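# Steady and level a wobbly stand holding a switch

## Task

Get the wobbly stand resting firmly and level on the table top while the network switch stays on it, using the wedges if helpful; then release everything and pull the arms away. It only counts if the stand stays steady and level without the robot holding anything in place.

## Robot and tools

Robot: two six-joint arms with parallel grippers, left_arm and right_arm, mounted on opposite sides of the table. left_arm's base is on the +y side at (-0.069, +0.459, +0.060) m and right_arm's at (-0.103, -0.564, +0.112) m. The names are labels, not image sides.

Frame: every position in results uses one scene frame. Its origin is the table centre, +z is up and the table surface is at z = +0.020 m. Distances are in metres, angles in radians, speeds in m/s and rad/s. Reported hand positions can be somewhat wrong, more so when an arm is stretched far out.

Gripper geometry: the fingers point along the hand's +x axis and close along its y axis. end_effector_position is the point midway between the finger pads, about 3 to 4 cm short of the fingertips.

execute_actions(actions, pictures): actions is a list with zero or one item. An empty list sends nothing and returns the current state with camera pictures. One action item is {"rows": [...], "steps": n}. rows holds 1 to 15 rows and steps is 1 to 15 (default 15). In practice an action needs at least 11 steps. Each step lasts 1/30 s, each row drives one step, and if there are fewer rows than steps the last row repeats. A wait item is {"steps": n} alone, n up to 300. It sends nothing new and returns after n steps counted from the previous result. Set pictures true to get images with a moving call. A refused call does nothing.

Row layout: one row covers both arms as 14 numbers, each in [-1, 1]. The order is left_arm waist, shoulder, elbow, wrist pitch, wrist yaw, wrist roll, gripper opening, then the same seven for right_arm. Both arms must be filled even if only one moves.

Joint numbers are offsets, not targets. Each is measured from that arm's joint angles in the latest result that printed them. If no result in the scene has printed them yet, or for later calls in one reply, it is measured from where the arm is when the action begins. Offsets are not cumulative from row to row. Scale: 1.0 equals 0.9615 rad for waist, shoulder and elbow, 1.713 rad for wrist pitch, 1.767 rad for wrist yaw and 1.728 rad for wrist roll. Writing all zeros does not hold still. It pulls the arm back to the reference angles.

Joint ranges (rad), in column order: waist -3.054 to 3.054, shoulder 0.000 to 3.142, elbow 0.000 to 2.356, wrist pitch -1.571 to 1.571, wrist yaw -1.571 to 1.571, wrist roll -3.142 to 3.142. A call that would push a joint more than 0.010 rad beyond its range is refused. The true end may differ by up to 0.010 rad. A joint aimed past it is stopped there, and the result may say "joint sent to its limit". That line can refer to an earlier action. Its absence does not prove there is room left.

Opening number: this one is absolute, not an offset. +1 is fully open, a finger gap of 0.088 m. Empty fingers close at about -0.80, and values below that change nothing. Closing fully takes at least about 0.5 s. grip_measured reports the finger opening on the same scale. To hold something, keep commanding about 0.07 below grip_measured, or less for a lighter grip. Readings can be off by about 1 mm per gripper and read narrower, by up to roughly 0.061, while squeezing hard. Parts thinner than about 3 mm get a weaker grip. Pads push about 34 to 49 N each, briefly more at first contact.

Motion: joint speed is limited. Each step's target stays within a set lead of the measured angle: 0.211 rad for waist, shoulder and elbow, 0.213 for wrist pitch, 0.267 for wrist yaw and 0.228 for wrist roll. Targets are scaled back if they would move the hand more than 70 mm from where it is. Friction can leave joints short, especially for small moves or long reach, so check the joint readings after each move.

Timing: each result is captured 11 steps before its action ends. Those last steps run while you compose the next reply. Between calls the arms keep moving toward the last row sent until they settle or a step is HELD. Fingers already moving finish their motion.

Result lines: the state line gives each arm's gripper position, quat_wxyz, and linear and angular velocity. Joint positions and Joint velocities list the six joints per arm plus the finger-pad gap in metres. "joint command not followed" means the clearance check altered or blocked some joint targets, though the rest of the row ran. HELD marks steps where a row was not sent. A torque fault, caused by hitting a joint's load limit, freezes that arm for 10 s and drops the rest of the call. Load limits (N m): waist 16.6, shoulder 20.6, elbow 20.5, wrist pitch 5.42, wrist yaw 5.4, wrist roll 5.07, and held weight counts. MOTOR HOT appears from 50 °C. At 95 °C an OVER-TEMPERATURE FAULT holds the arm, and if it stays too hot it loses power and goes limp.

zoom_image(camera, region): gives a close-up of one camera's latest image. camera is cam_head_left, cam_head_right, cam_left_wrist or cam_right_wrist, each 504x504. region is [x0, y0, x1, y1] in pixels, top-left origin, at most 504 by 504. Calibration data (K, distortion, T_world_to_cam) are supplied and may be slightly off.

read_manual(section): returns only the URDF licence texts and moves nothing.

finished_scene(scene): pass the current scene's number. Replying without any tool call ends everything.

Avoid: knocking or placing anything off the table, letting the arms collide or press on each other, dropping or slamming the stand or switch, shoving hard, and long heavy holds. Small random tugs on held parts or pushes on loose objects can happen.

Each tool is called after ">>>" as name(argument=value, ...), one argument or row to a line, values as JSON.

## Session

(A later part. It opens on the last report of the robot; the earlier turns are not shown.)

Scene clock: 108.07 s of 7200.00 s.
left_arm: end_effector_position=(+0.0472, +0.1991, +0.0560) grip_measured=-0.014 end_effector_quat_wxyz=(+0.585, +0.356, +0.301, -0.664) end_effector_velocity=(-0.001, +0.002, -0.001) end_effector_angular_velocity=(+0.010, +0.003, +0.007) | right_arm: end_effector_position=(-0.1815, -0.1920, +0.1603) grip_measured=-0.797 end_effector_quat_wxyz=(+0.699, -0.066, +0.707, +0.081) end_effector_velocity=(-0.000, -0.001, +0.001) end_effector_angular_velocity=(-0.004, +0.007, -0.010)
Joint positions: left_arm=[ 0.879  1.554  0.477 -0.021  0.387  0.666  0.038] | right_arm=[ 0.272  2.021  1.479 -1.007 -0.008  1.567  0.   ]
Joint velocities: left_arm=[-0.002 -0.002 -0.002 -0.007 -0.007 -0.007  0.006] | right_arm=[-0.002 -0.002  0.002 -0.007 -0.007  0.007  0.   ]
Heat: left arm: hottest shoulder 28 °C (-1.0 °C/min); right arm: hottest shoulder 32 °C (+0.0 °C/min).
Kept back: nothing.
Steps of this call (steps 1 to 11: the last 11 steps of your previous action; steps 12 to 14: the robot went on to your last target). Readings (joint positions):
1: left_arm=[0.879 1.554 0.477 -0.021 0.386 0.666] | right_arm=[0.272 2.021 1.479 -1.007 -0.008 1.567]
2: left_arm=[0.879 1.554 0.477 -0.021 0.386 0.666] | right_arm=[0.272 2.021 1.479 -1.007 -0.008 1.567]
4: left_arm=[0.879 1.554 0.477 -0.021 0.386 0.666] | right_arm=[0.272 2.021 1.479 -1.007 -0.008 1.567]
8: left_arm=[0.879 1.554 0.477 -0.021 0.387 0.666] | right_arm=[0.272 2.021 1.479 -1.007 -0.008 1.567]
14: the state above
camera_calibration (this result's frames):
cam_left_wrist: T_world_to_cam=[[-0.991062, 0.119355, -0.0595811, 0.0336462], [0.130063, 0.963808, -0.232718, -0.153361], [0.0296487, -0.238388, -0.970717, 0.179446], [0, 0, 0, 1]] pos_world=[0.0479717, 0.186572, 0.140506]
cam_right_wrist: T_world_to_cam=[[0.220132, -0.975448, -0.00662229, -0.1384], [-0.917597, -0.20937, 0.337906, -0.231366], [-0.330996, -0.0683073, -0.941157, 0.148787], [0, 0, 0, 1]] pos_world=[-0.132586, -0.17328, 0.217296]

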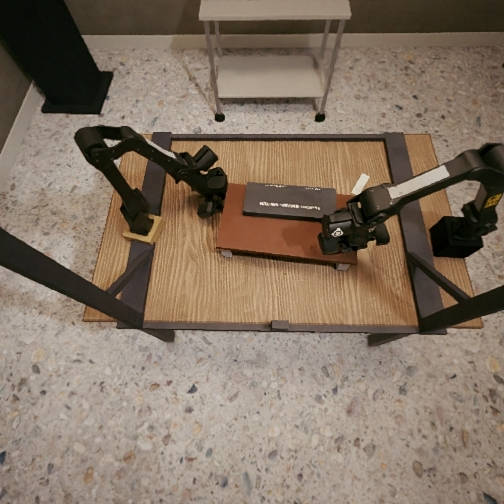

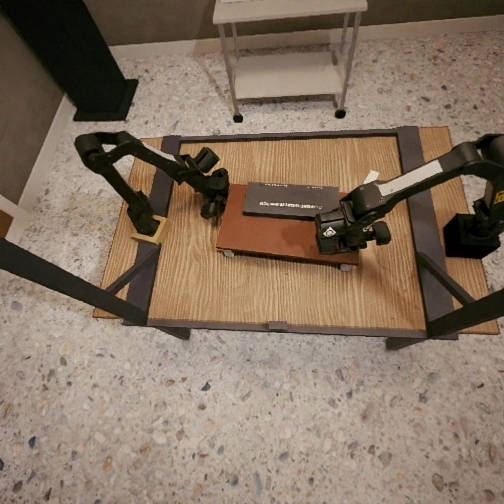

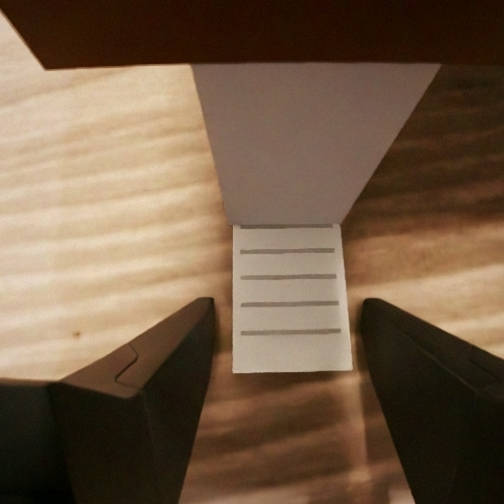

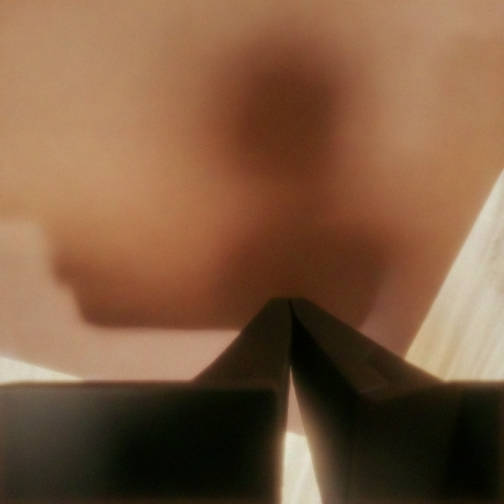

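>>> execute_actions(
  actions=[
    {"rows": [[0,0,0,0,0,0,0,0,0.03,-0.019,0.005,0,0,-0.8],[0,0,0,0,0,0,0,0,0.024,-0.014,0.004,0,0,-0.8],[0,0,0,0,0,0,0,0,0.018,-0.009,0.003,0,0,-0.8],[0,0,0,0,0,0,0,0,0.012,-0.004,0.002,0,0,-0.8],[0,0,0,0,0,0,0,0,0.006,0,0,0,0,-0.8],[0,0,0,0,0,0,0,0,0,0.005,-0.002,0,0,-0.8],[0,0,0,0,0,0,0,0,-0.004,0.01,-0.005,0,0,-0.8],[0,0,0,0,0,0,0,0,-0.008,0.015,-0.008,0,0,-0.8],[0,0,0,0,0,0,0,0,-0.012,0.02,-0.011,0,0,-0.8],[0,0,0,0,0,0,0,0,-0.015,0.025,-0.014,0,0,-0.8],[0,0,0,0,0,0,0,0,-0.018,0.03,-0.018,0,0,-0.8],[0,0,0,0,0,0,0,0,-0.02,0.034,-0.021,0,0,-0.8]], "steps": 15},
  ],
)

>>> execute_actions(
  actions=[
    {"steps": 18},
  ],
  pictures=true,
)

Scene clock: 109.17 s of 7200.00 s.
left_arm: end_effector_position=(+0.0472, +0.1991, +0.0560) grip_measured=-0.003 end_effector_quat_wxyz=(+0.585, +0.356, +0.301, -0.664) end_effector_velocity=(-0.003, +0.001, -0.002) end_effector_angular_velocity=(+0.008, +0.025, +0.012) | right_arm: end_effector_position=(-0.1815, -0.1918, +0.1611) grip_measured=-0.797 end_effector_quat_wxyz=(+0.699, -0.065, +0.707, +0.082) end_effector_velocity=(-0.002, +0.008, +0.016) end_effector_angular_velocity=(+0.054, +0.018, +0.005)
Joint positions: left_arm=[ 0.879  1.554  0.477 -0.021  0.387  0.666  0.039] | right_arm=[ 0.272  2.019  1.479 -1.007 -0.008  1.567  0.   ]
Joint velocities: left_arm=[-0.002  0.002 -0.002 -0.007  0.007 -0.022 -0.   ] | right_arm=[-0.002 -0.032  0.017  0.007 -0.007 -0.007  0.   ]
Heat: left arm: hottest shoulder 28 °C (-1.0 °C/min); right arm: hottest shoulder 32 °C (+0.0 °C/min).
Steps of this call (steps 1 to 15: the robot went on to your last target; steps 16 to 29: nothing new was sent; steps 30 to 33: the first 4 steps of this action). Readings (joint positions):
30: left_arm=[0.879 1.554 0.477 -0.021 0.387 0.666] | right_arm=[0.272 2.021 1.479 -1.007 -0.008 1.567]
31: left_arm=[0.879 1.554 0.477 -0.021 0.387 0.666] | right_arm=[0.272 2.021 1.479 -1.007 -0.008 1.567]
33: the state above

Scene clock: 109.77 s of 7200.00 s.
left_arm: end_effector_position=(+0.0472, +0.1991, +0.0560) grip_measured=-0.003 end_effector_quat_wxyz=(+0.585, +0.356, +0.301, -0.664) end_effector_velocity=(+0.001, +0.002, -0.001) end_effector_angular_velocity=(+0.013, -0.019, +0.002) | right_arm: end_effector_position=(-0.1815, -0.1917, +0.1691) grip_measured=-0.797 end_effector_quat_wxyz=(+0.699, -0.066, +0.707, +0.081) end_effector_velocity=(+0.002, -0.002, +0.000) end_effector_angular_velocity=(-0.006, -0.009, -0.010)
Joint positions: left_arm=[ 0.879  1.554  0.477 -0.021  0.387  0.666  0.039] | right_arm=[ 0.272  2.013  1.503 -1.039 -0.008  1.567  0.   ]
Joint velocities: left_arm=[-0.002 -0.007 -0.002 -0.007 -0.022  0.007 -0.   ] | right_arm=[-0.002 -0.002 -0.002 -0.007  0.007  0.007  0.   ]
Heat: left arm: hottest shoulder 28 °C (-1.0 °C/min); right arm: hottest shoulder 32 °C (+0.0 °C/min).
Kept back: nothing.
Steps of this call (steps 1 to 11: the last 11 steps of your previous action; steps 12 to 18: the robot went on to your last target). Readings (joint positions):
1: left_arm=[0.879 1.554 0.477 -0.021 0.387 0.666] | right_arm=[0.272 2.018 1.480 -1.007 -0.008 1.567]
2: left_arm=[0.879 1.554 0.477 -0.021 0.387 0.666] | right_arm=[0.272 2.017 1.481 -1.007 -0.008 1.567]
4: left_arm=[0.879 1.554 0.477 -0.021 0.387 0.666] | right_arm=[0.272 2.016 1.484 -1.010 -0.008 1.567]
8: left_arm=[0.879 1.554 0.477 -0.021 0.387 0.666] | right_arm=[0.272 2.016 1.494 -1.028 -0.008 1.567]
18: the state above
camera_calibration (this result's frames):
cam_left_wrist: T_world_to_cam=[[-0.991062, 0.119355, -0.0595811, 0.0336462], [0.130063, 0.963808, -0.232718, -0.153361], [0.0296487, -0.238388, -0.970717, 0.179446], [0, 0, 0, 1]] pos_world=[0.0479717, 0.186572, 0.140506]
cam_right_wrist: T_world_to_cam=[[0.220132, -0.97545, -0.00624087, -0.138094], [-0.917623, -0.209244, 0.337913, -0.234301], [-0.330923, -0.0686588, -0.941157, 0.156976], [0, 0, 0, 1]] pos_world=[-0.132654, -0.172952, 0.22605]

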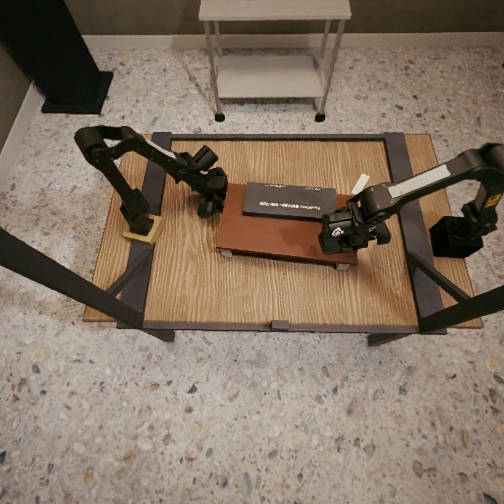

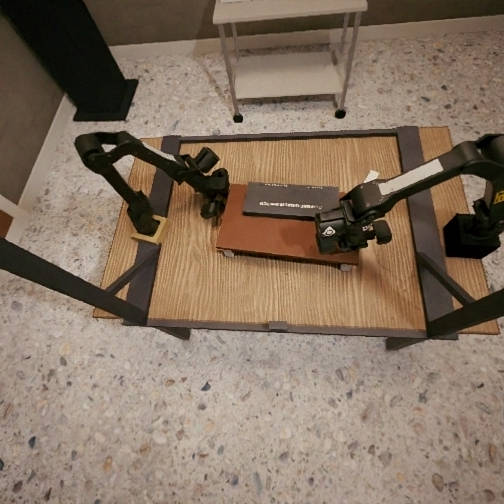

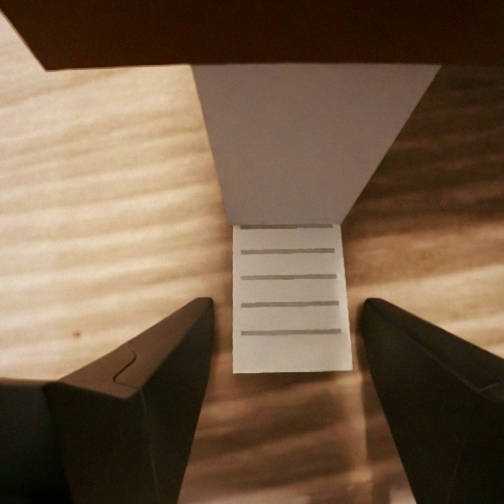

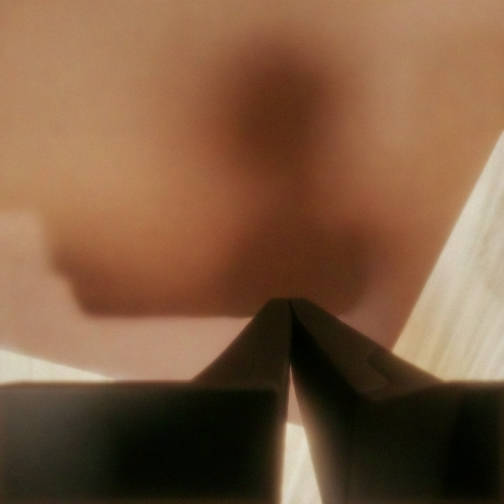

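>>> execute_actions(
  actions=[
    {"rows": [[0,0,0,0,0,0,-0.05,0,0.006,-0.008,0.003,0,0,-0.8],[0,0,0,0,0,0,-0.1,0,0.009,-0.012,0.005,0,0,-0.8],[0,0,0,0,0,0,-0.14,0,0.012,-0.016,0.007,0,0,-0.8],[0,0,0,0,0,0,-0.17,0,0.015,-0.02,0.009,0,0,-0.8],[0,0,0,0,0,0,-0.2,0,0.018,-0.023,0.011,0,0,-0.8],[0,0,0,0,0,0,-0.23,0,0.021,-0.026,0.013,0,0,-0.8],[0,0,0,0,0,0,-0.26,0,0.024,-0.029,0.015,0,0,-0.8],[0,0,0,0,0,0,-0.29,0,0.027,-0.032,0.017,0,0,-0.8],[0,0,0,0,0,0,-0.32,0,0.03,-0.035,0.019,0,0,-0.8],[0,0,0,0,0,0,-0.34,0,0.033,-0.038,0.02,0,0,-0.8],[0,0,0,0,0,0,-0.34,0,0.036,-0.041,0.021,0,0,-0.8],[0,0,0,0,0,0,-0.34,0,0.039,-0.044,0.022,0,0,-0.8],[0,0,0,0,0,0,-0.34,0,0.042,-0.047,0.022,0,0,-0.8],[0,0,0,0,0,0,-0.34,0,0.045,-0.049,0.022,0,0,-0.8]], "steps": 15},
  ],
)

>>> execute_actions(
  actions=[
    {"steps": 14},
  ],
)

Scene clock: 115.90 s of 7200.00 s.
left_arm: end_effector_position=(+0.0472, +0.1991, +0.0560) grip_measured=-0.091 end_effector_quat_wxyz=(+0.585, +0.356, +0.301, -0.664) end_effector_velocity=(-0.003, -0.001, -0.000) end_effector_angular_velocity=(-0.004, +0.016, +0.007) | right_arm: end_effector_position=(-0.1816, -0.1914, +0.1684) grip_measured=-0.797 end_effector_quat_wxyz=(+0.699, -0.065, +0.707, +0.082) end_effector_velocity=(-0.000, +0.001, -0.016) end_effector_angular_velocity=(+0.025, +0.012, +0.005)
Joint positions: left_arm=[ 0.879  1.554  0.477 -0.021  0.387  0.666  0.035] | right_arm=[ 0.272  2.013  1.5   -1.034 -0.008  1.567  0.   ]
Joint velocities: left_arm=[-0.007  0.002 -0.002  0.007  0.007 -0.022 -0.044] | right_arm=[-0.002 -0.002 -0.071  0.095 -0.007 -0.007  0.   ]
Heat: left arm: hottest shoulder 28 °C (-2.0 °C/min); right arm: hottest shoulder 34 °C (+1.0 °C/min).
Steps of this call (steps 1 to 15: the robot went on to your last target; steps 16 to 90: nothing new was sent; then 3.00 s passed at rest; steps 91 to 94: the first 4 steps of this action). Readings (joint positions):
91: left_arm=[0.879 1.554 0.477 -0.021 0.387 0.666] | right_arm=[0.272 2.013 1.503 -1.040 -0.008 1.567]
92: left_arm=[0.879 1.554 0.477 -0.021 0.387 0.666] | right_arm=[0.272 2.013 1.503 -1.040 -0.008 1.567]
94: the state above

Scene clock: 116.37 s of 7200.00 s.
left_arm: end_effector_position=(+0.0471, +0.1993, +0.0559) grip_measured=-0.278 end_effector_quat_wxyz=(+0.585, +0.356, +0.302, -0.664) end_effector_velocity=(+0.001, -0.000, +0.000) end_effector_angular_velocity=(-0.001, +0.003, +0.019) | right_arm: end_effector_position=(-0.1815, -0.1918, +0.1608) grip_measured=-0.797 end_effector_quat_wxyz=(+0.699, -0.066, +0.707, +0.081) end_effector_velocity=(-0.002, -0.004, -0.001) end_effector_angular_velocity=(-0.016, +0.019, +0.005)
Joint positions: left_arm=[ 0.879  1.554  0.477 -0.023  0.388  0.666  0.025] | right_arm=[ 0.272  2.021  1.481 -1.008 -0.008  1.567  0.   ]
Joint velocities: left_arm=[-0.002 -0.002 -0.002  0.007 -0.007 -0.022 -0.   ] | right_arm=[-0.002 -0.002 -0.007 -0.007 -0.022 -0.007  0.   ]
Heat: left arm: hottest shoulder 28 °C (-2.0 °C/min); right arm: hottest shoulder 34 °C (+1.0 °C/min).
Kept back: nothing.
Steps of this call (steps 1 to 11: the last 11 steps of your previous action; steps 12 to 14: the robot went on to your last target). Readings (joint positions):
1: left_arm=[0.879 1.554 0.477 -0.021 0.387 0.666] | right_arm=[0.272 2.013 1.498 -1.031 -0.008 1.567]
2: left_arm=[0.879 1.554 0.477 -0.021 0.387 0.666] | right_arm=[0.272 2.015 1.495 -1.028 -0.008 1.567]
4: left_arm=[0.879 1.554 0.477 -0.021 0.387 0.666] | right_arm=[0.272 2.019 1.490 -1.023 -0.008 1.567]
8: left_arm=[0.879 1.554 0.477 -0.023 0.387 0.666] | right_arm=[0.272 2.020 1.485 -1.011 -0.008 1.567]
14: the state above

>>> execute_actions(
  actions=[
    {"rows": [[0.008,-0.012,-0.008,-0.003,0.003,0.004,-0.34,0,0.036,-0.024,0.005,0,0,-0.8],[0.013,-0.016,-0.012,-0.004,0.004,0.006,-0.34,0,0.036,-0.024,0.005,0,0,-0.8],[0.018,-0.02,-0.015,-0.006,0.006,0.008,-0.34,0,0.036,-0.024,0.005,0,0,-0.8],[0.024,-0.024,-0.019,-0.007,0.008,0.01,-0.34,0,0.036,-0.024,0.005,0,0,-0.8],[0.029,-0.028,-0.023,-0.009,0.01,0.012,-0.34,0,0.036,-0.024,0.005,0,0,-0.8],[0.035,-0.032,-0.026,-0.011,0.011,0.014,-0.34,0,0.036,-0.024,0.005,0,0,-0.8],[0.04,-0.036,-0.03,-0.012,0.013,0.016,-0.34,0,0.036,-0.024,0.005,0,0,-0.8],[0.046,-0.04,-0.034,-0.014,0.015,0.018,-0.34,0,0.036,-0.024,0.005,0,0,-0.8],[0.051,-0.044,-0.037,-0.015,0.016,0.021,-0.34,0,0.036,-0.024,0.005,0,0,-0.8],[0.057,-0.048,-0.041,-0.017,0.018,0.023,-0.34,0,0.036,-0.024,0.005,0,0,-0.8],[0.062,-0.052,-0.045,-0.019,0.02,0.025,-0.34,0,0.036,-0.024,0.005,0,0,-0.8],[0.0676,-0.055,-0.048,-0.02,0.0215,0.027,-0.34,0,0.036,-0.024,0.005,0,0,-0.8]], "steps": 15},
  ],
)

>>> execute_actions(
  actions=[
    {"steps": 17},
  ],
  pictures=true,
)

Scene clock: 117.73 s of 7200.00 s.
left_arm: end_effector_position=(+0.0475, +0.1999, +0.0564) grip_measured=-0.278 end_effector_quat_wxyz=(+0.585, +0.354, +0.301, -0.665) end_effector_velocity=(+0.002, +0.020, -0.001) end_effector_angular_velocity=(-0.007, +0.018, -0.028) | right_arm: end_effector_position=(-0.1815, -0.1918, +0.1607) grip_measured=-0.797 end_effector_quat_wxyz=(+0.699, -0.066, +0.707, +0.081) end_effector_velocity=(+0.000, -0.002, +0.000) end_effector_angular_velocity=(-0.009, +0.006, +0.005)
Joint positions: left_arm=[ 0.885  1.552  0.476 -0.023  0.395  0.671  0.025] | right_arm=[ 0.272  2.021  1.48  -1.007 -0.008  1.567  0.   ]
Joint velocities: left_arm=[ 0.081 -0.037 -0.042 -0.037  0.066  0.095  0.   ] | right_arm=[-0.002 -0.002 -0.002 -0.007 -0.007 -0.007  0.   ]
Heat: left arm: hottest shoulder 28 °C (-2.0 °C/min); right arm: hottest shoulder 33 °C (+0.0 °C/min).
Steps of this call (steps 1 to 30: the robot went on to your last target; steps 31 to 37: nothing new was sent; steps 38 to 41: the first 4 steps of this action). Readings (joint positions):
38: left_arm=[0.880 1.553 0.477 -0.023 0.388 0.666] | right_arm=[0.272 2.021 1.480 -1.008 -0.008 1.567]
39: left_arm=[0.881 1.553 0.477 -0.023 0.390 0.666] | right_arm=[0.272 2.021 1.480 -1.008 -0.008 1.567]
41: the state above

Scene clock: 118.30 s of 7200.00 s.
left_arm: end_effector_position=(+0.0495, +0.2160, +0.0562) grip_measured=-0.278 end_effector_quat_wxyz=(+0.587, +0.348, +0.308, -0.663) end_effector_velocity=(-0.003, +0.003, -0.002) end_effector_angular_velocity=(+0.012, +0.015, -0.007) | right_arm: end_effector_position=(-0.1814, -0.1916, +0.1607) grip_measured=-0.797 end_effector_quat_wxyz=(+0.699, -0.065, +0.707, +0.082) end_effector_velocity=(+0.002, -0.003, -0.003) end_effector_angular_velocity=(-0.018, +0.004, +0.000)
Joint positions: left_arm=[ 0.941  1.511  0.441 -0.054  0.422  0.707  0.025] | right_arm=[ 0.271  2.021  1.48  -1.007 -0.008  1.567  0.   ]
Joint velocities: left_arm=[ 0.002 -0.002 -0.002 -0.022  0.007  0.007  0.   ] | right_arm=[-0.007  0.002 -0.007 -0.007 -0.007 -0.007  0.   ]
Heat: left arm: hottest shoulder 28 °C (-2.0 °C/min); right arm: hottest shoulder 33 °C (+0.0 °C/min).
Kept back: nothing.
Steps of this call (steps 1 to 11: the last 11 steps of your previous action; steps 12 to 17: the robot went on to your last target). Readings (joint positions):
1: left_arm=[0.888 1.550 0.474 -0.025 0.397 0.674] | right_arm=[0.272 2.021 1.480 -1.007 -0.008 1.567]
2: left_arm=[0.893 1.547 0.472 -0.028 0.399 0.678] | right_arm=[0.272 2.021 1.480 -1.007 -0.008 1.567]
4: left_arm=[0.903 1.540 0.465 -0.033 0.404 0.685] | right_arm=[0.272 2.021 1.480 -1.007 -0.008 1.567]
8: left_arm=[0.927 1.521 0.450 -0.048 0.415 0.698] | right_arm=[0.271 2.021 1.480 -1.007 -0.008 1.567]
17: the state above
camera_calibration (this result's frames):
cam_left_wrist: T_world_to_cam=[[-0.993439, 0.106358, -0.042043, 0.0358641], [0.113309, 0.965195, -0.23571, -0.169226], [0.0155102, -0.238927, -0.970914, 0.184426], [0, 0, 0, 1]] pos_world=[0.0519432, 0.203586, 0.140682]
cam_right_wrist: T_world_to_cam=[[0.219757, -0.975521, -0.00814793, -0.137789], [-0.917572, -0.209525, 0.337878, -0.231368], [-0.331314, -0.0667749, -0.941155, 0.149425], [0, 0, 0, 1]] pos_world=[-0.13251, -0.172916, 0.217684]

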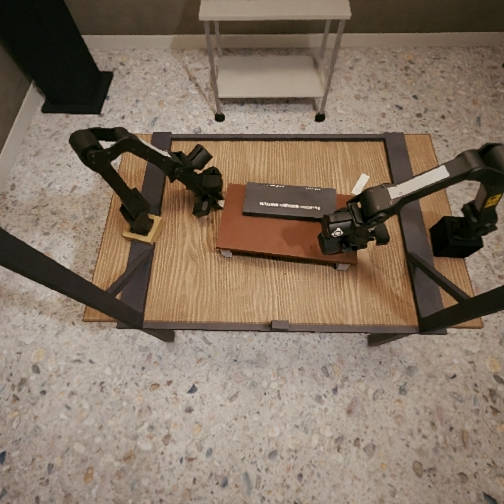

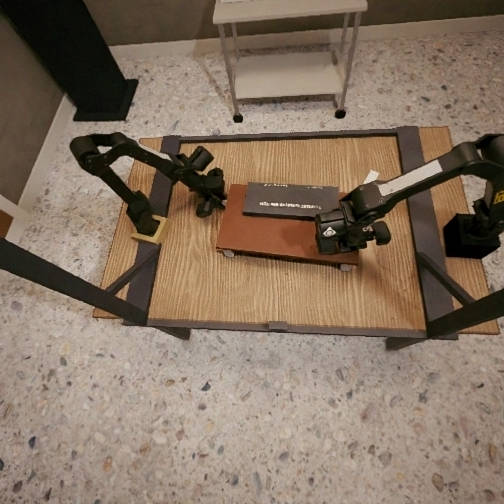

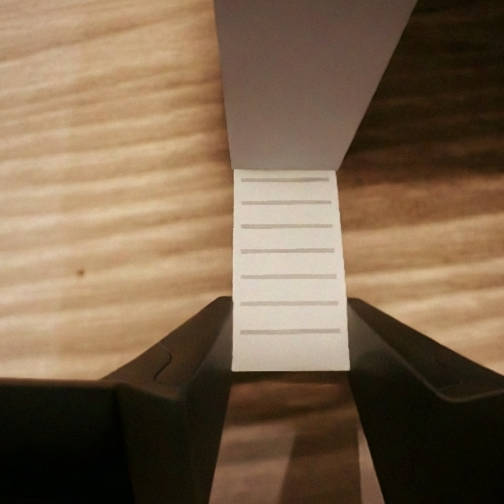

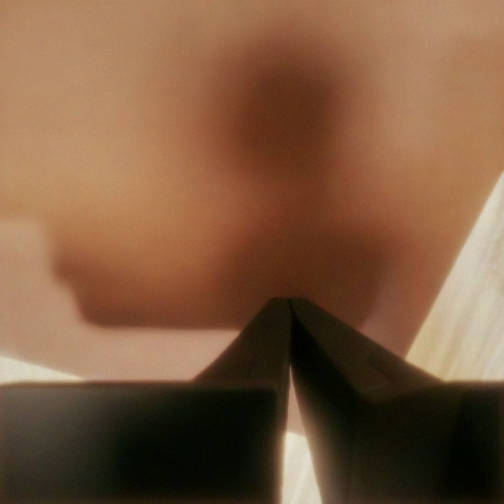

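>>> execute_actions(
  actions=[
    {"rows": [[0,0,0,0,0,0,-0.26,0,0.036,-0.024,0.005,0,0,-0.8],[0,0,0,0,0,0,-0.2,0,0.036,-0.024,0.005,0,0,-0.8],[0,0,0,0,0,0,-0.1,0,0.036,-0.024,0.005,0,0,-0.8],[0,0,0.005,0,0,0,0.0,0,0.036,-0.024,0.005,0,0,-0.8],[0,0,0.01,0,0,0,0.1,0,0.036,-0.024,0.005,0,0,-0.8],[0,0,0.014,0,0,0,0.1,0,0.036,-0.024,0.005,0,0,-0.8],[-0.008,0.008,0.018,0.003,-0.003,-0.004,0.1,0,0.036,-0.024,0.005,0,0,-0.8],[-0.016,0.013,0.022,0.005,-0.005,-0.007,0.1,0,0.036,-0.024,0.005,0,0,-0.8],[-0.024,0.018,0.027,0.007,-0.007,-0.01,0.1,0,0.036,-0.024,0.005,0,0,-0.8],[-0.031,0.023,0.031,0.01,-0.01,-0.012,0.1,0,0.036,-0.024,0.005,0,0,-0.8],[-0.039,0.028,0.035,0.012,-0.012,-0.015,0.1,0,0.036,-0.024,0.005,0,0,-0.8],[-0.046,0.033,0.039,0.014,-0.014,-0.018,0.1,0,0.036,-0.024,0.005,0,0,-0.8],[-0.053,0.038,0.044,0.016,-0.016,-0.021,0.1,0,0.036,-0.024,0.005,0,0,-0.8],[-0.06,0.043,0.048,0.019,-0.019,-0.023,0.1,0,0.036,-0.024,0.005,0,0,-0.8],[-0.0676,0.048,0.052,0.021,-0.021,-0.026,0.1,0,0.036,-0.024,0.005,0,0,-0.8]], "steps": 15},
  ],
)

>>> execute_actions(
  actions=[
    {"steps": 24},
  ],
  pictures=true,
)

Scene clock: 120.00 s of 7200.00 s.
left_arm: end_effector_position=(+0.0495, +0.2160, +0.0563) grip_measured=-0.168 end_effector_quat_wxyz=(+0.587, +0.348, +0.308, -0.663) end_effector_velocity=(-0.002, +0.003, -0.002) end_effector_angular_velocity=(+0.014, +0.007, +0.007) | right_arm: end_effector_position=(-0.1814, -0.1916, +0.1607) grip_measured=-0.797 end_effector_quat_wxyz=(+0.699, -0.065, +0.707, +0.082) end_effector_velocity=(-0.000, -0.001, +0.001) end_effector_angular_velocity=(-0.004, +0.007, +0.005)
Joint positions: left_arm=[ 0.941  1.511  0.441 -0.054  0.423  0.707  0.031] | right_arm=[ 0.271  2.021  1.48  -1.007 -0.008  1.567  0.   ]
Joint velocities: left_arm=[-0.002 -0.002 -0.007 -0.007 -0.007 -0.007  0.094] | right_arm=[-0.002 -0.002  0.002 -0.007 -0.007 -0.007  0.   ]
Heat: left arm: hottest shoulder 28 °C (-2.0 °C/min); right arm: hottest shoulder 33 °C (+0.0 °C/min).
Steps of this call (steps 1 to 15: the robot went on to your last target; steps 16 to 47: nothing new was sent; steps 48 to 51: the first 4 steps of this action). Readings (joint positions):
48: left_arm=[0.941 1.511 0.441 -0.054 0.423 0.707] | right_arm=[0.271 2.021 1.480 -1.007 -0.008 1.567]
49: left_arm=[0.941 1.511 0.441 -0.054 0.423 0.707] | right_arm=[0.271 2.021 1.480 -1.007 -0.008 1.567]
51: the state above

Scene clock: 120.80 s of 7200.00 s.
left_arm: end_effector_position=(+0.0482, +0.1977, +0.0583) grip_measured=+0.097 end_effector_quat_wxyz=(+0.587, +0.356, +0.297, -0.664) end_effector_velocity=(-0.003, +0.001, -0.000) end_effector_angular_velocity=(+0.003, +0.014, +0.000) | right_arm: end_effector_position=(-0.1814, -0.1916, +0.1607) grip_measured=-0.797 end_effector_quat_wxyz=(+0.699, -0.065, +0.707, +0.082) end_effector_velocity=(+0.000, -0.002, +0.000) end_effector_angular_velocity=(-0.009, +0.006, +0.005)
Joint positions: left_arm=[ 0.879  1.548  0.48  -0.021  0.388  0.667  0.044] | right_arm=[ 0.271  2.021  1.48  -1.007 -0.008  1.567  0.   ]
Joint velocities: left_arm=[-0.002 -0.002 -0.002 -0.007  0.007 -0.007 -0.   ] | right_arm=[-0.002 -0.002 -0.002 -0.007 -0.007 -0.007  0.   ]
Heat: left arm: hottest shoulder 28 °C (-2.0 °C/min); right arm: hottest shoulder 33 °C (+0.0 °C/min).
Kept back: nothing.
Steps of this call (steps 1 to 11: the last 11 steps of your previous action; steps 12 to 24: the robot went on to your last target). Readings (joint positions):
1: left_arm=[0.941 1.511 0.441 -0.054 0.423 0.707] | right_arm=[0.271 2.021 1.480 -1.007 -0.008 1.567]
2: left_arm=[0.941 1.511 0.441 -0.054 0.423 0.707] | right_arm=[0.271 2.021 1.480 -1.007 -0.008 1.567]
4: left_arm=[0.939 1.512 0.443 -0.054 0.421 0.707] | right_arm=[0.271 2.021 1.480 -1.007 -0.008 1.567]
8: left_arm=[0.916 1.524 0.457 -0.041 0.408 0.692] | right_arm=[0.271 2.021 1.480 -1.007 -0.008 1.567]
24: the state above
camera_calibration (this result's frames):
cam_left_wrist: T_world_to_cam=[[-0.990594, 0.119947, -0.0658474, 0.0351794], [0.132362, 0.961992, -0.238856, -0.151068], [0.0346946, -0.245325, -0.96882, 0.182324], [0, 0, 0, 1]] pos_world=[0.0485185, 0.185835, 0.142872]
cam_right_wrist: T_world_to_cam=[[0.219757, -0.975521, -0.00814793, -0.137789], [-0.917572, -0.209525, 0.337878, -0.231368], [-0.331314, -0.0667749, -0.941155, 0.149425], [0, 0, 0, 1]] pos_world=[-0.13251, -0.172916, 0.217684]

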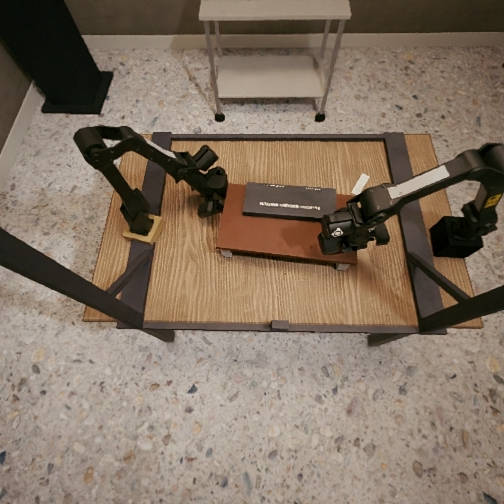

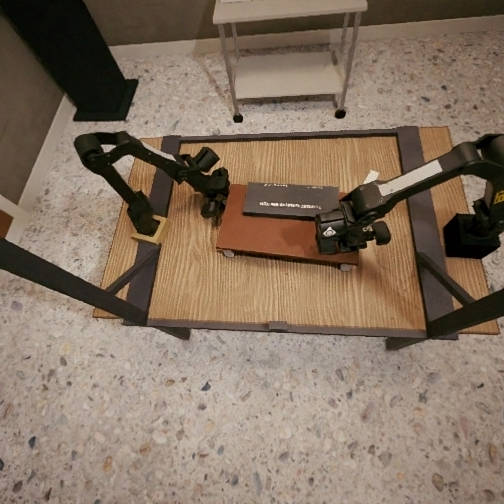

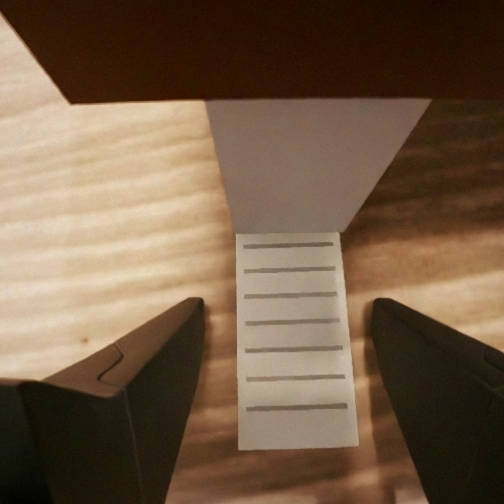

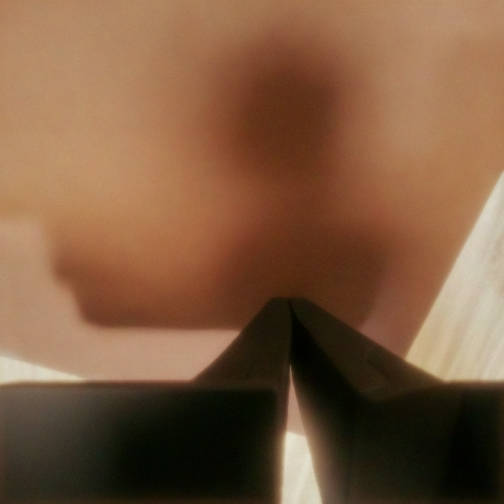

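>>> zoom_image(
  camera="cam_left_wrist",
  region=[40, 70, 120, 130],
)

>>> zoom_image(
  camera="cam_left_wrist",
  region=[220, 210, 360, 290],
)

>>> execute_actions(
  actions=[
    {"rows": [[0,0,0,0,0,0,0.1,0,0.03,-0.019,0.005,0,0,-0.8],[0,0,0,0,0,0,0.1,0,0.024,-0.014,0.004,0,0,-0.8],[0,0,0,0,0,0,0.1,0,0.018,-0.009,0.003,0,0,-0.8],[0,0,0,0,0,0,0.1,0,0.012,-0.004,0.002,0,0,-0.8],[0,0,0,0,0,0,0.1,0,0.006,0,0,0,0,-0.8],[0,0,0,0,0,0,0.1,0,0,0.005,-0.002,0,0,-0.8],[0,0,0,0,0,0,0.1,0,-0.004,0.01,-0.005,0,0,-0.8],[0,0,0,0,0,0,0.1,0,-0.008,0.015,-0.008,0,0,-0.8],[0,0,0,0,0,0,0.1,0,-0.012,0.02,-0.011,0,0,-0.8],[0,0,0,0,0,0,0.1,0,-0.015,0.025,-0.014,0,0,-0.8],[0,0,0,0,0,0,0.1,0,-0.018,0.03,-0.018,0,0,-0.8],[0,0,0,0,0,0,0.1,0,-0.02,0.034,-0.021,0,0,-0.8]], "steps": 15},
  ],
)

>>> execute_actions(
  actions=[
    {"steps": 18},
  ],
  pictures=true,
)

>>> zoom_image(
  camera="cam_left_wrist",
  region=[40, 70, 120, 130],
)

>>> zoom_image(
  camera="cam_left_wrist",
  region=[220, 210, 360, 290],
)

Region (40, 70, 120, 130) of cam_left_wrist's 504x504 image, scaled by 6.300, with more detail than that image has; it fills the top 378 rows of this view, and the rest is white.

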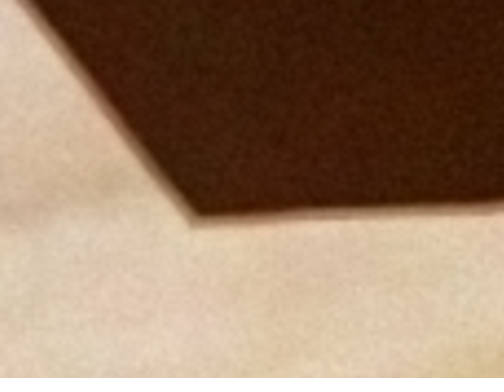

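Region (220, 210, 360, 290) of cam_left_wrist's 504x504 image, scaled by 3.600, with more detail than that image has; it fills the top 288 rows of this view, and the rest is white.

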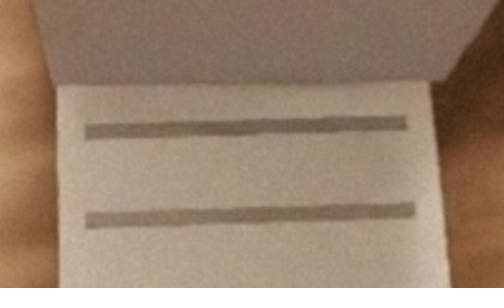

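Scene clock: 122.00 s of 7200.00 s.
left_arm: end_effector_position=(+0.0482, +0.1977, +0.0583) grip_measured=+0.097 end_effector_quat_wxyz=(+0.587, +0.356, +0.297, -0.664) end_effector_velocity=(-0.004, +0.006, -0.004) end_effector_angular_velocity=(+0.034, +0.020, +0.007) | right_arm: end_effector_position=(-0.1815, -0.1914, +0.1612) grip_measured=-0.797 end_effector_quat_wxyz=(+0.699, -0.065, +0.707, +0.082) end_effector_velocity=(-0.004, +0.007, +0.016) end_effector_angular_velocity=(+0.051, +0.033, +0.005)
Joint positions: left_arm=[ 0.879  1.548  0.48  -0.021  0.388  0.667  0.044] | right_arm=[ 0.271  2.02   1.481 -1.007 -0.008  1.567  0.   ]
Joint velocities: left_arm=[-0.002 -0.002 -0.002 -0.037 -0.007 -0.007 -0.   ] | right_arm=[-0.002 -0.037  0.012  0.007 -0.022 -0.007  0.   ]
Heat: left arm: hottest shoulder 28 °C (-2.0 °C/min); right arm: hottest shoulder 33 °C (-1.0 °C/min).
Steps of this call (steps 1 to 15: the robot went on to your last target; steps 16 to 32: nothing new was sent; steps 33 to 36: the first 4 steps of this action). Readings (joint positions):
33: left_arm=[0.879 1.548 0.480 -0.021 0.388 0.667] | right_arm=[0.271 2.021 1.480 -1.007 -0.008 1.567]
34: left_arm=[0.879 1.548 0.480 -0.021 0.388 0.667] | right_arm=[0.271 2.021 1.480 -1.007 -0.008 1.567]
36: the state above

Scene clock: 122.60 s of 7200.00 s.
left_arm: end_effector_position=(+0.0482, +0.1977, +0.0583) grip_measured=+0.097 end_effector_quat_wxyz=(+0.587, +0.356, +0.297, -0.664) end_effector_velocity=(-0.002, +0.004, -0.001) end_effector_angular_velocity=(+0.018, +0.009, +0.007) | right_arm: end_effector_position=(-0.1812, -0.1913, +0.1692) grip_measured=-0.797 end_effector_quat_wxyz=(+0.700, -0.066, +0.707, +0.081) end_effector_velocity=(+0.000, -0.002, +0.002) end_effector_angular_velocity=(-0.004, +0.007, +0.005)
Joint positions: left_arm=[ 0.879  1.548  0.48  -0.021  0.388  0.667  0.044] | right_arm=[ 0.271  2.013  1.504 -1.039 -0.008  1.567  0.   ]
Joint velocities: left_arm=[-0.002 -0.007 -0.002 -0.022 -0.007 -0.007  0.   ] | right_arm=[-0.002 -0.007 -0.002 -0.007 -0.007 -0.007  0.   ]
Heat: left arm: hottest shoulder 28 °C (-2.0 °C/min); right arm: hottest shoulder 33 °C (-1.0 °C/min).
Kept back: nothing.
Steps of this call (steps 1 to 11: the last 11 steps of your previous action; steps 12 to 18: the robot went on to your last target). Readings (joint positions):
1: left_arm=[0.879 1.548 0.480 -0.021 0.388 0.667] | right_arm=[0.271 2.019 1.481 -1.007 -0.008 1.567]
2: left_arm=[0.879 1.548 0.480 -0.021 0.388 0.667] | right_arm=[0.271 2.017 1.482 -1.007 -0.008 1.567]
4: left_arm=[0.879 1.548 0.480 -0.021 0.388 0.667] | right_arm=[0.271 2.017 1.485 -1.010 -0.008 1.567]
8: left_arm=[0.879 1.548 0.480 -0.021 0.388 0.667] | right_arm=[0.271 2.016 1.497 -1.026 -0.008 1.567]
18: the state above
camera_calibration (this result's frames):
cam_left_wrist: T_world_to_cam=[[-0.990594, 0.119947, -0.0658474, 0.0351794], [0.132362, 0.961992, -0.238856, -0.151068], [0.0346946, -0.245325, -0.96882, 0.182324], [0, 0, 0, 1]] pos_world=[0.0485185, 0.185835, 0.142872]
cam_right_wrist: T_world_to_cam=[[0.219375, -0.975615, -0.00699084, -0.137832], [-0.917986, -0.208833, 0.337181, -0.233826], [-0.330419, -0.0675518, -0.941414, 0.157596], [0, 0, 0, 1]] pos_world=[-0.132339, -0.172656, 0.226241]

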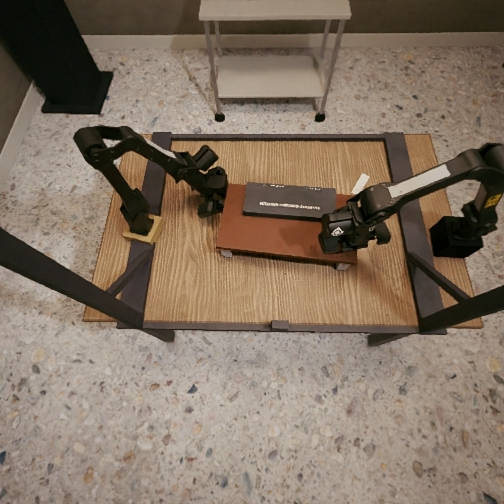

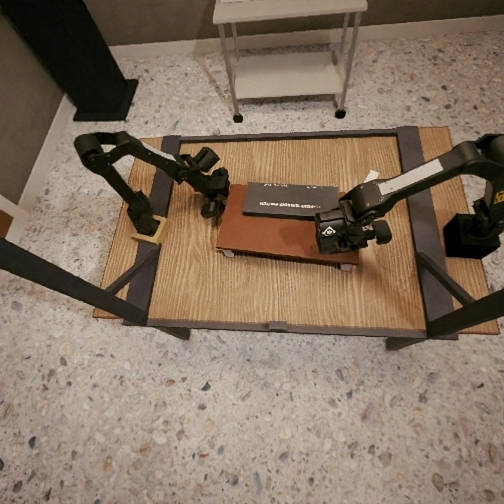

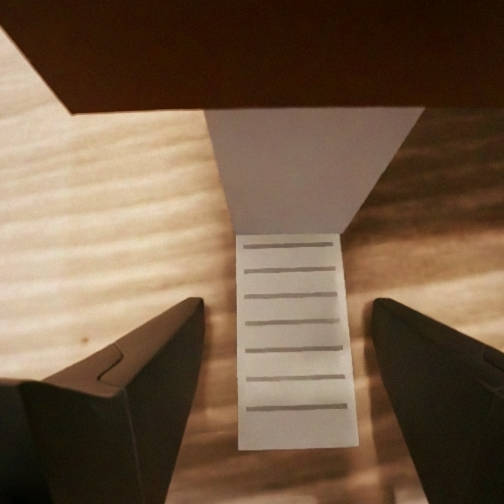

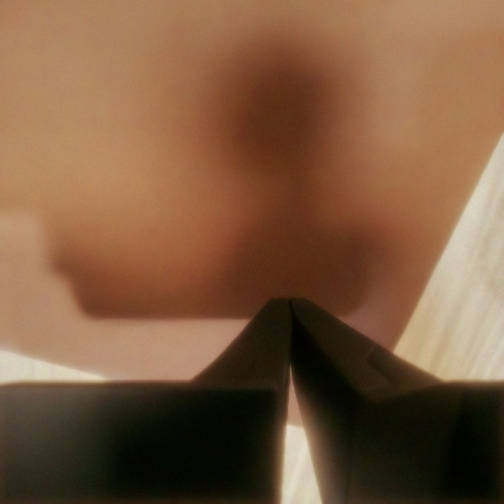

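Region (40, 70, 120, 130) of cam_left_wrist's 504x504 image, scaled by 6.300, with more detail than that image has; it fills the top 378 rows of this view, and the rest is white.

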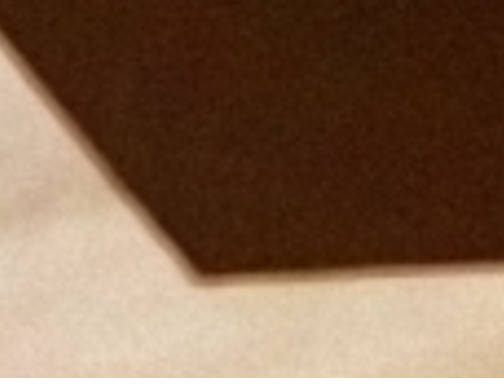

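Region (220, 210, 360, 290) of cam_left_wrist's 504x504 image, scaled by 3.600, with more detail than that image has; it fills the top 288 rows of this view, and the rest is white.

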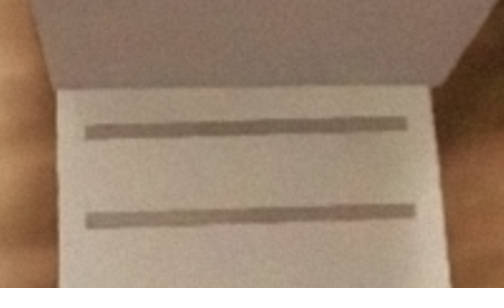

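>>> execute_actions(
  actions=[
    {"rows": [[0.005,-0.008,-0.01,-0.002,0.001,0.003,0.1,0,0.006,-0.008,0.003,0,0,-0.8],[0.009,-0.011,-0.014,-0.003,0.002,0.004,0.1,0,0.009,-0.012,0.005,0,0,-0.8],[0.013,-0.014,-0.018,-0.004,0.003,0.006,0.08,0,0.012,-0.016,0.007,0,0,-0.8],[0.017,-0.016,-0.021,-0.006,0.004,0.007,0.05,0,0.015,-0.02,0.009,0,0,-0.8],[0.021,-0.019,-0.025,-0.007,0.005,0.009,0.02,0,0.018,-0.023,0.011,0,0,-0.8],[0.024,-0.021,-0.028,-0.008,0.006,0.01,0,0,0.021,-0.026,0.013,0,0,-0.8],[0.024,-0.021,-0.028,-0.008,0.006,0.01,0,0,0.024,-0.029,0.015,0,0,-0.8],[0.024,-0.021,-0.028,-0.008,0.006,0.01,0,0,0.027,-0.032,0.017,0,0,-0.8],[0.024,-0.021,-0.028,-0.008,0.006,0.01,0,0,0.03,-0.035,0.019,0,0,-0.8],[0.024,-0.021,-0.028,-0.008,0.006,0.01,0,0,0.033,-0.038,0.02,0,0,-0.8],[0.024,-0.021,-0.028,-0.008,0.006,0.01,0,0,0.036,-0.041,0.021,0,0,-0.8],[0.024,-0.021,-0.028,-0.008,0.006,0.01,0,0,0.039,-0.044,0.022,0,0,-0.8],[0.024,-0.021,-0.028,-0.008,0.006,0.01,0,0,0.042,-0.047,0.022,0,0,-0.8],[0.024,-0.021,-0.028,-0.008,0.006,0.01,0,0,0.045,-0.05,0.022,0,0,-0.8]], "steps": 15},
  ],
)

>>> execute_actions(
  actions=[
    {"steps": 15},
  ],
)

Scene clock: 128.10 s of 7200.00 s.
left_arm: end_effector_position=(+0.0489, +0.1991, +0.0579) grip_measured=+0.086 end_effector_quat_wxyz=(+0.587, +0.355, +0.298, -0.663) end_effector_velocity=(+0.005, +0.034, -0.010) end_effector_angular_velocity=(+0.059, +0.032, +0.057) | right_arm: end_effector_position=(-0.1813, -0.1910, +0.1685) grip_measured=-0.797 end_effector_quat_wxyz=(+0.700, -0.065, +0.707, +0.082) end_effector_velocity=(-0.002, +0.002, -0.017) end_effector_angular_velocity=(+0.035, +0.014, +0.025)
Joint positions: left_arm=[ 0.884  1.547  0.478 -0.023  0.389  0.669  0.043] | right_arm=[ 0.271  2.013  1.501 -1.034 -0.008  1.567  0.   ]
Joint velocities: left_arm=[ 0.09  -0.046 -0.061 -0.066  0.007  0.037 -0.019] | right_arm=[ 0.002 -0.002 -0.076  0.11  -0.007 -0.022  0.   ]
Heat: left arm: hottest shoulder 28 °C (-2.0 °C/min); right arm: hottest shoulder 34 °C (+0.0 °C/min).
Steps of this call (steps 1 to 15: the robot went on to your last target; steps 16 to 90: nothing new was sent; then 2.37 s passed at rest; steps 91 to 94: the first 4 steps of this action). Readings (joint positions):
91: left_arm=[0.879 1.548 0.480 -0.021 0.388 0.667] | right_arm=[0.271 2.013 1.504 -1.039 -0.008 1.567]
92: left_arm=[0.880 1.548 0.480 -0.021 0.388 0.667] | right_arm=[0.271 2.013 1.504 -1.039 -0.008 1.567]
94: the state above

Scene clock: 128.60 s of 7200.00 s.
left_arm: end_effector_position=(+0.0482, +0.2054, +0.0559) grip_measured=+0.003 end_effector_quat_wxyz=(+0.586, +0.354, +0.304, -0.662) end_effector_velocity=(-0.001, +0.001, -0.000) end_effector_angular_velocity=(-0.005, +0.008, +0.005) | right_arm: end_effector_position=(-0.1812, -0.1925, +0.1607) grip_measured=-0.797 end_effector_quat_wxyz=(+0.700, -0.067, +0.707, +0.080) end_effector_velocity=(-0.000, +0.001, -0.001) end_effector_angular_velocity=(+0.001, +0.008, +0.005)
Joint positions: left_arm=[ 0.899  1.538  0.463 -0.032  0.396  0.679  0.039] | right_arm=[ 0.271  2.02   1.48  -1.01  -0.008  1.567  0.   ]
Joint velocities: left_arm=[ 0.002 -0.002 -0.007  0.007  0.007 -0.007 -0.001] | right_arm=[-0.002  0.002 -0.002  0.007 -0.007 -0.007  0.   ]
Heat: left arm: hottest shoulder 28 °C (-2.0 °C/min); right arm: hottest shoulder 34 °C (+0.0 °C/min).
Kept back: nothing.
Steps of this call (steps 1 to 11: the last 11 steps of your previous action; steps 12 to 15: the robot went on to your last target). Readings (joint positions):
1: left_arm=[0.888 1.545 0.475 -0.025 0.390 0.671] | right_arm=[0.271 2.014 1.499 -1.031 -0.008 1.567]
2: left_arm=[0.891 1.543 0.472 -0.027 0.392 0.674] | right_arm=[0.271 2.015 1.496 -1.028 -0.008 1.567]
4: left_arm=[0.896 1.540 0.466 -0.031 0.393 0.676] | right_arm=[0.271 2.019 1.491 -1.021 -0.009 1.567]
8: left_arm=[0.899 1.539 0.463 -0.032 0.395 0.679] | right_arm=[0.271 2.020 1.485 -1.014 -0.008 1.567]
15: the state above

>>> execute_actions(
  actions=[],
)

Scene clock: 130.43 s of 7200.00 s.
left_arm: end_effector_position=(+0.0482, +0.2054, +0.0559) grip_measured=+0.003 end_effector_quat_wxyz=(+0.586, +0.354, +0.304, -0.662) end_effector_velocity=(+0.002, +0.000, +0.000) end_effector_angular_velocity=(-0.001, -0.006, +0.012) | right_arm: end_effector_position=(-0.1812, -0.1925, +0.1606) grip_measured=-0.797 end_effector_quat_wxyz=(+0.700, -0.067, +0.707, +0.080) end_effector_velocity=(+0.002, -0.002, +0.000) end_effector_angular_velocity=(-0.006, -0.009, -0.010)
Joint positions: left_arm=[ 0.899  1.538  0.463 -0.032  0.396  0.679  0.039] | right_arm=[ 0.271  2.02   1.48  -1.01  -0.008  1.567  0.   ]
Joint velocities: left_arm=[ 0.002 -0.002 -0.002  0.007 -0.007 -0.007 -0.   ] | right_arm=[-0.002 -0.002 -0.002 -0.007  0.007  0.007  0.   ]
Heat: left arm: hottest shoulder 28 °C (-2.0 °C/min); right arm: hottest shoulder 34 °C (+0.0 °C/min).
Kept back: nothing.
Steps of this call (steps 1 to 15: the robot went on to your last target; steps 16 to 55: nothing new was sent). Readings (joint positions):
1: left_arm=[0.899 1.538 0.463 -0.032 0.396 0.679] | right_arm=[0.271 2.020 1.480 -1.010 -0.008 1.567]
2: left_arm=[0.899 1.538 0.463 -0.032 0.396 0.679] | right_arm=[0.271 2.020 1.480 -1.010 -0.008 1.567]
4: left_arm=[0.899 1.538 0.463 -0.032 0.396 0.679] | right_arm=[0.271 2.020 1.480 -1.010 -0.008 1.567]
8: left_arm=[0.899 1.538 0.463 -0.032 0.396 0.679] | right_arm=[0.271 2.020 1.480 -1.010 -0.008 1.567]
55: the state above
All arms were judged still, so your last target was given up. Only a new action makes them travel on or press farther. Fingers that are still opening or closing keep moving.
camera_calibration (this result's frames):
cam_left_wrist: T_world_to_cam=[[-0.991965, 0.113729, -0.0554176, 0.0348229], [0.123555, 0.965042, -0.231147, -0.159638], [0.0271923, -0.236136, -0.971339, 0.180476], [0, 0, 0, 1]] pos_world=[0.0493596, 0.192714, 0.140333]
cam_right_wrist: T_world_to_cam=[[0.219762, -0.975544, -0.00433379, -0.139357], [-0.917834, -0.208263, 0.337947, -0.231179], [-0.330584, -0.0702902, -0.941155, 0.14882], [0, 0, 0, 1]] pos_world=[-0.132361, -0.173634, 0.217585]

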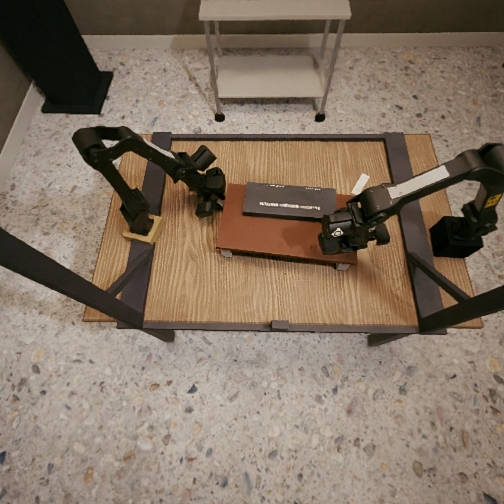

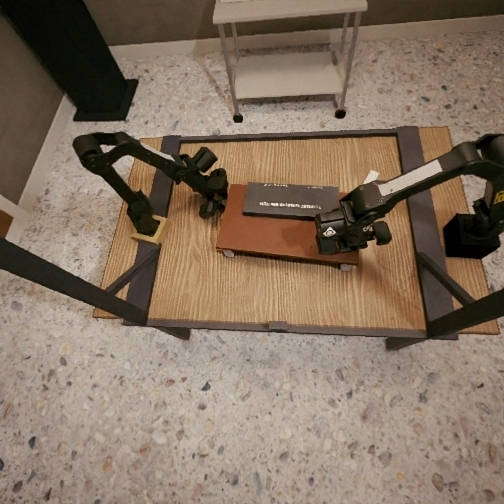

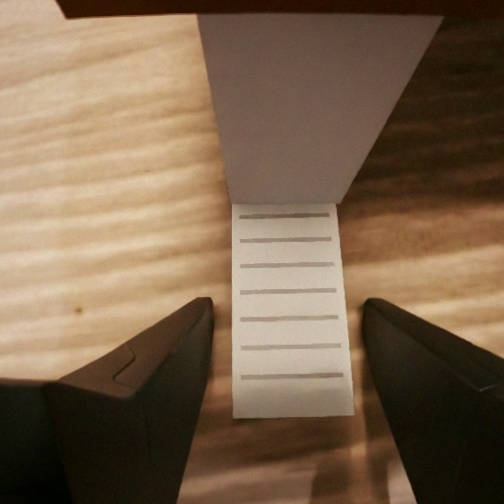

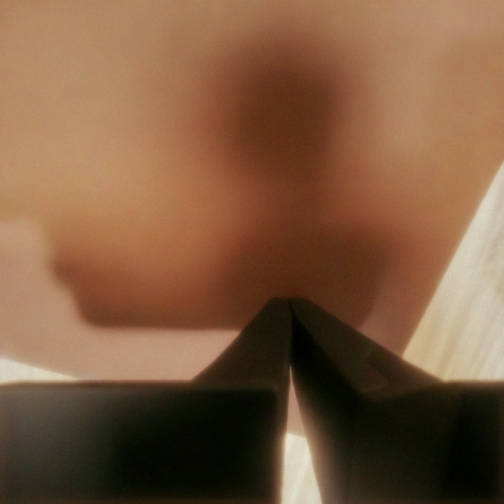

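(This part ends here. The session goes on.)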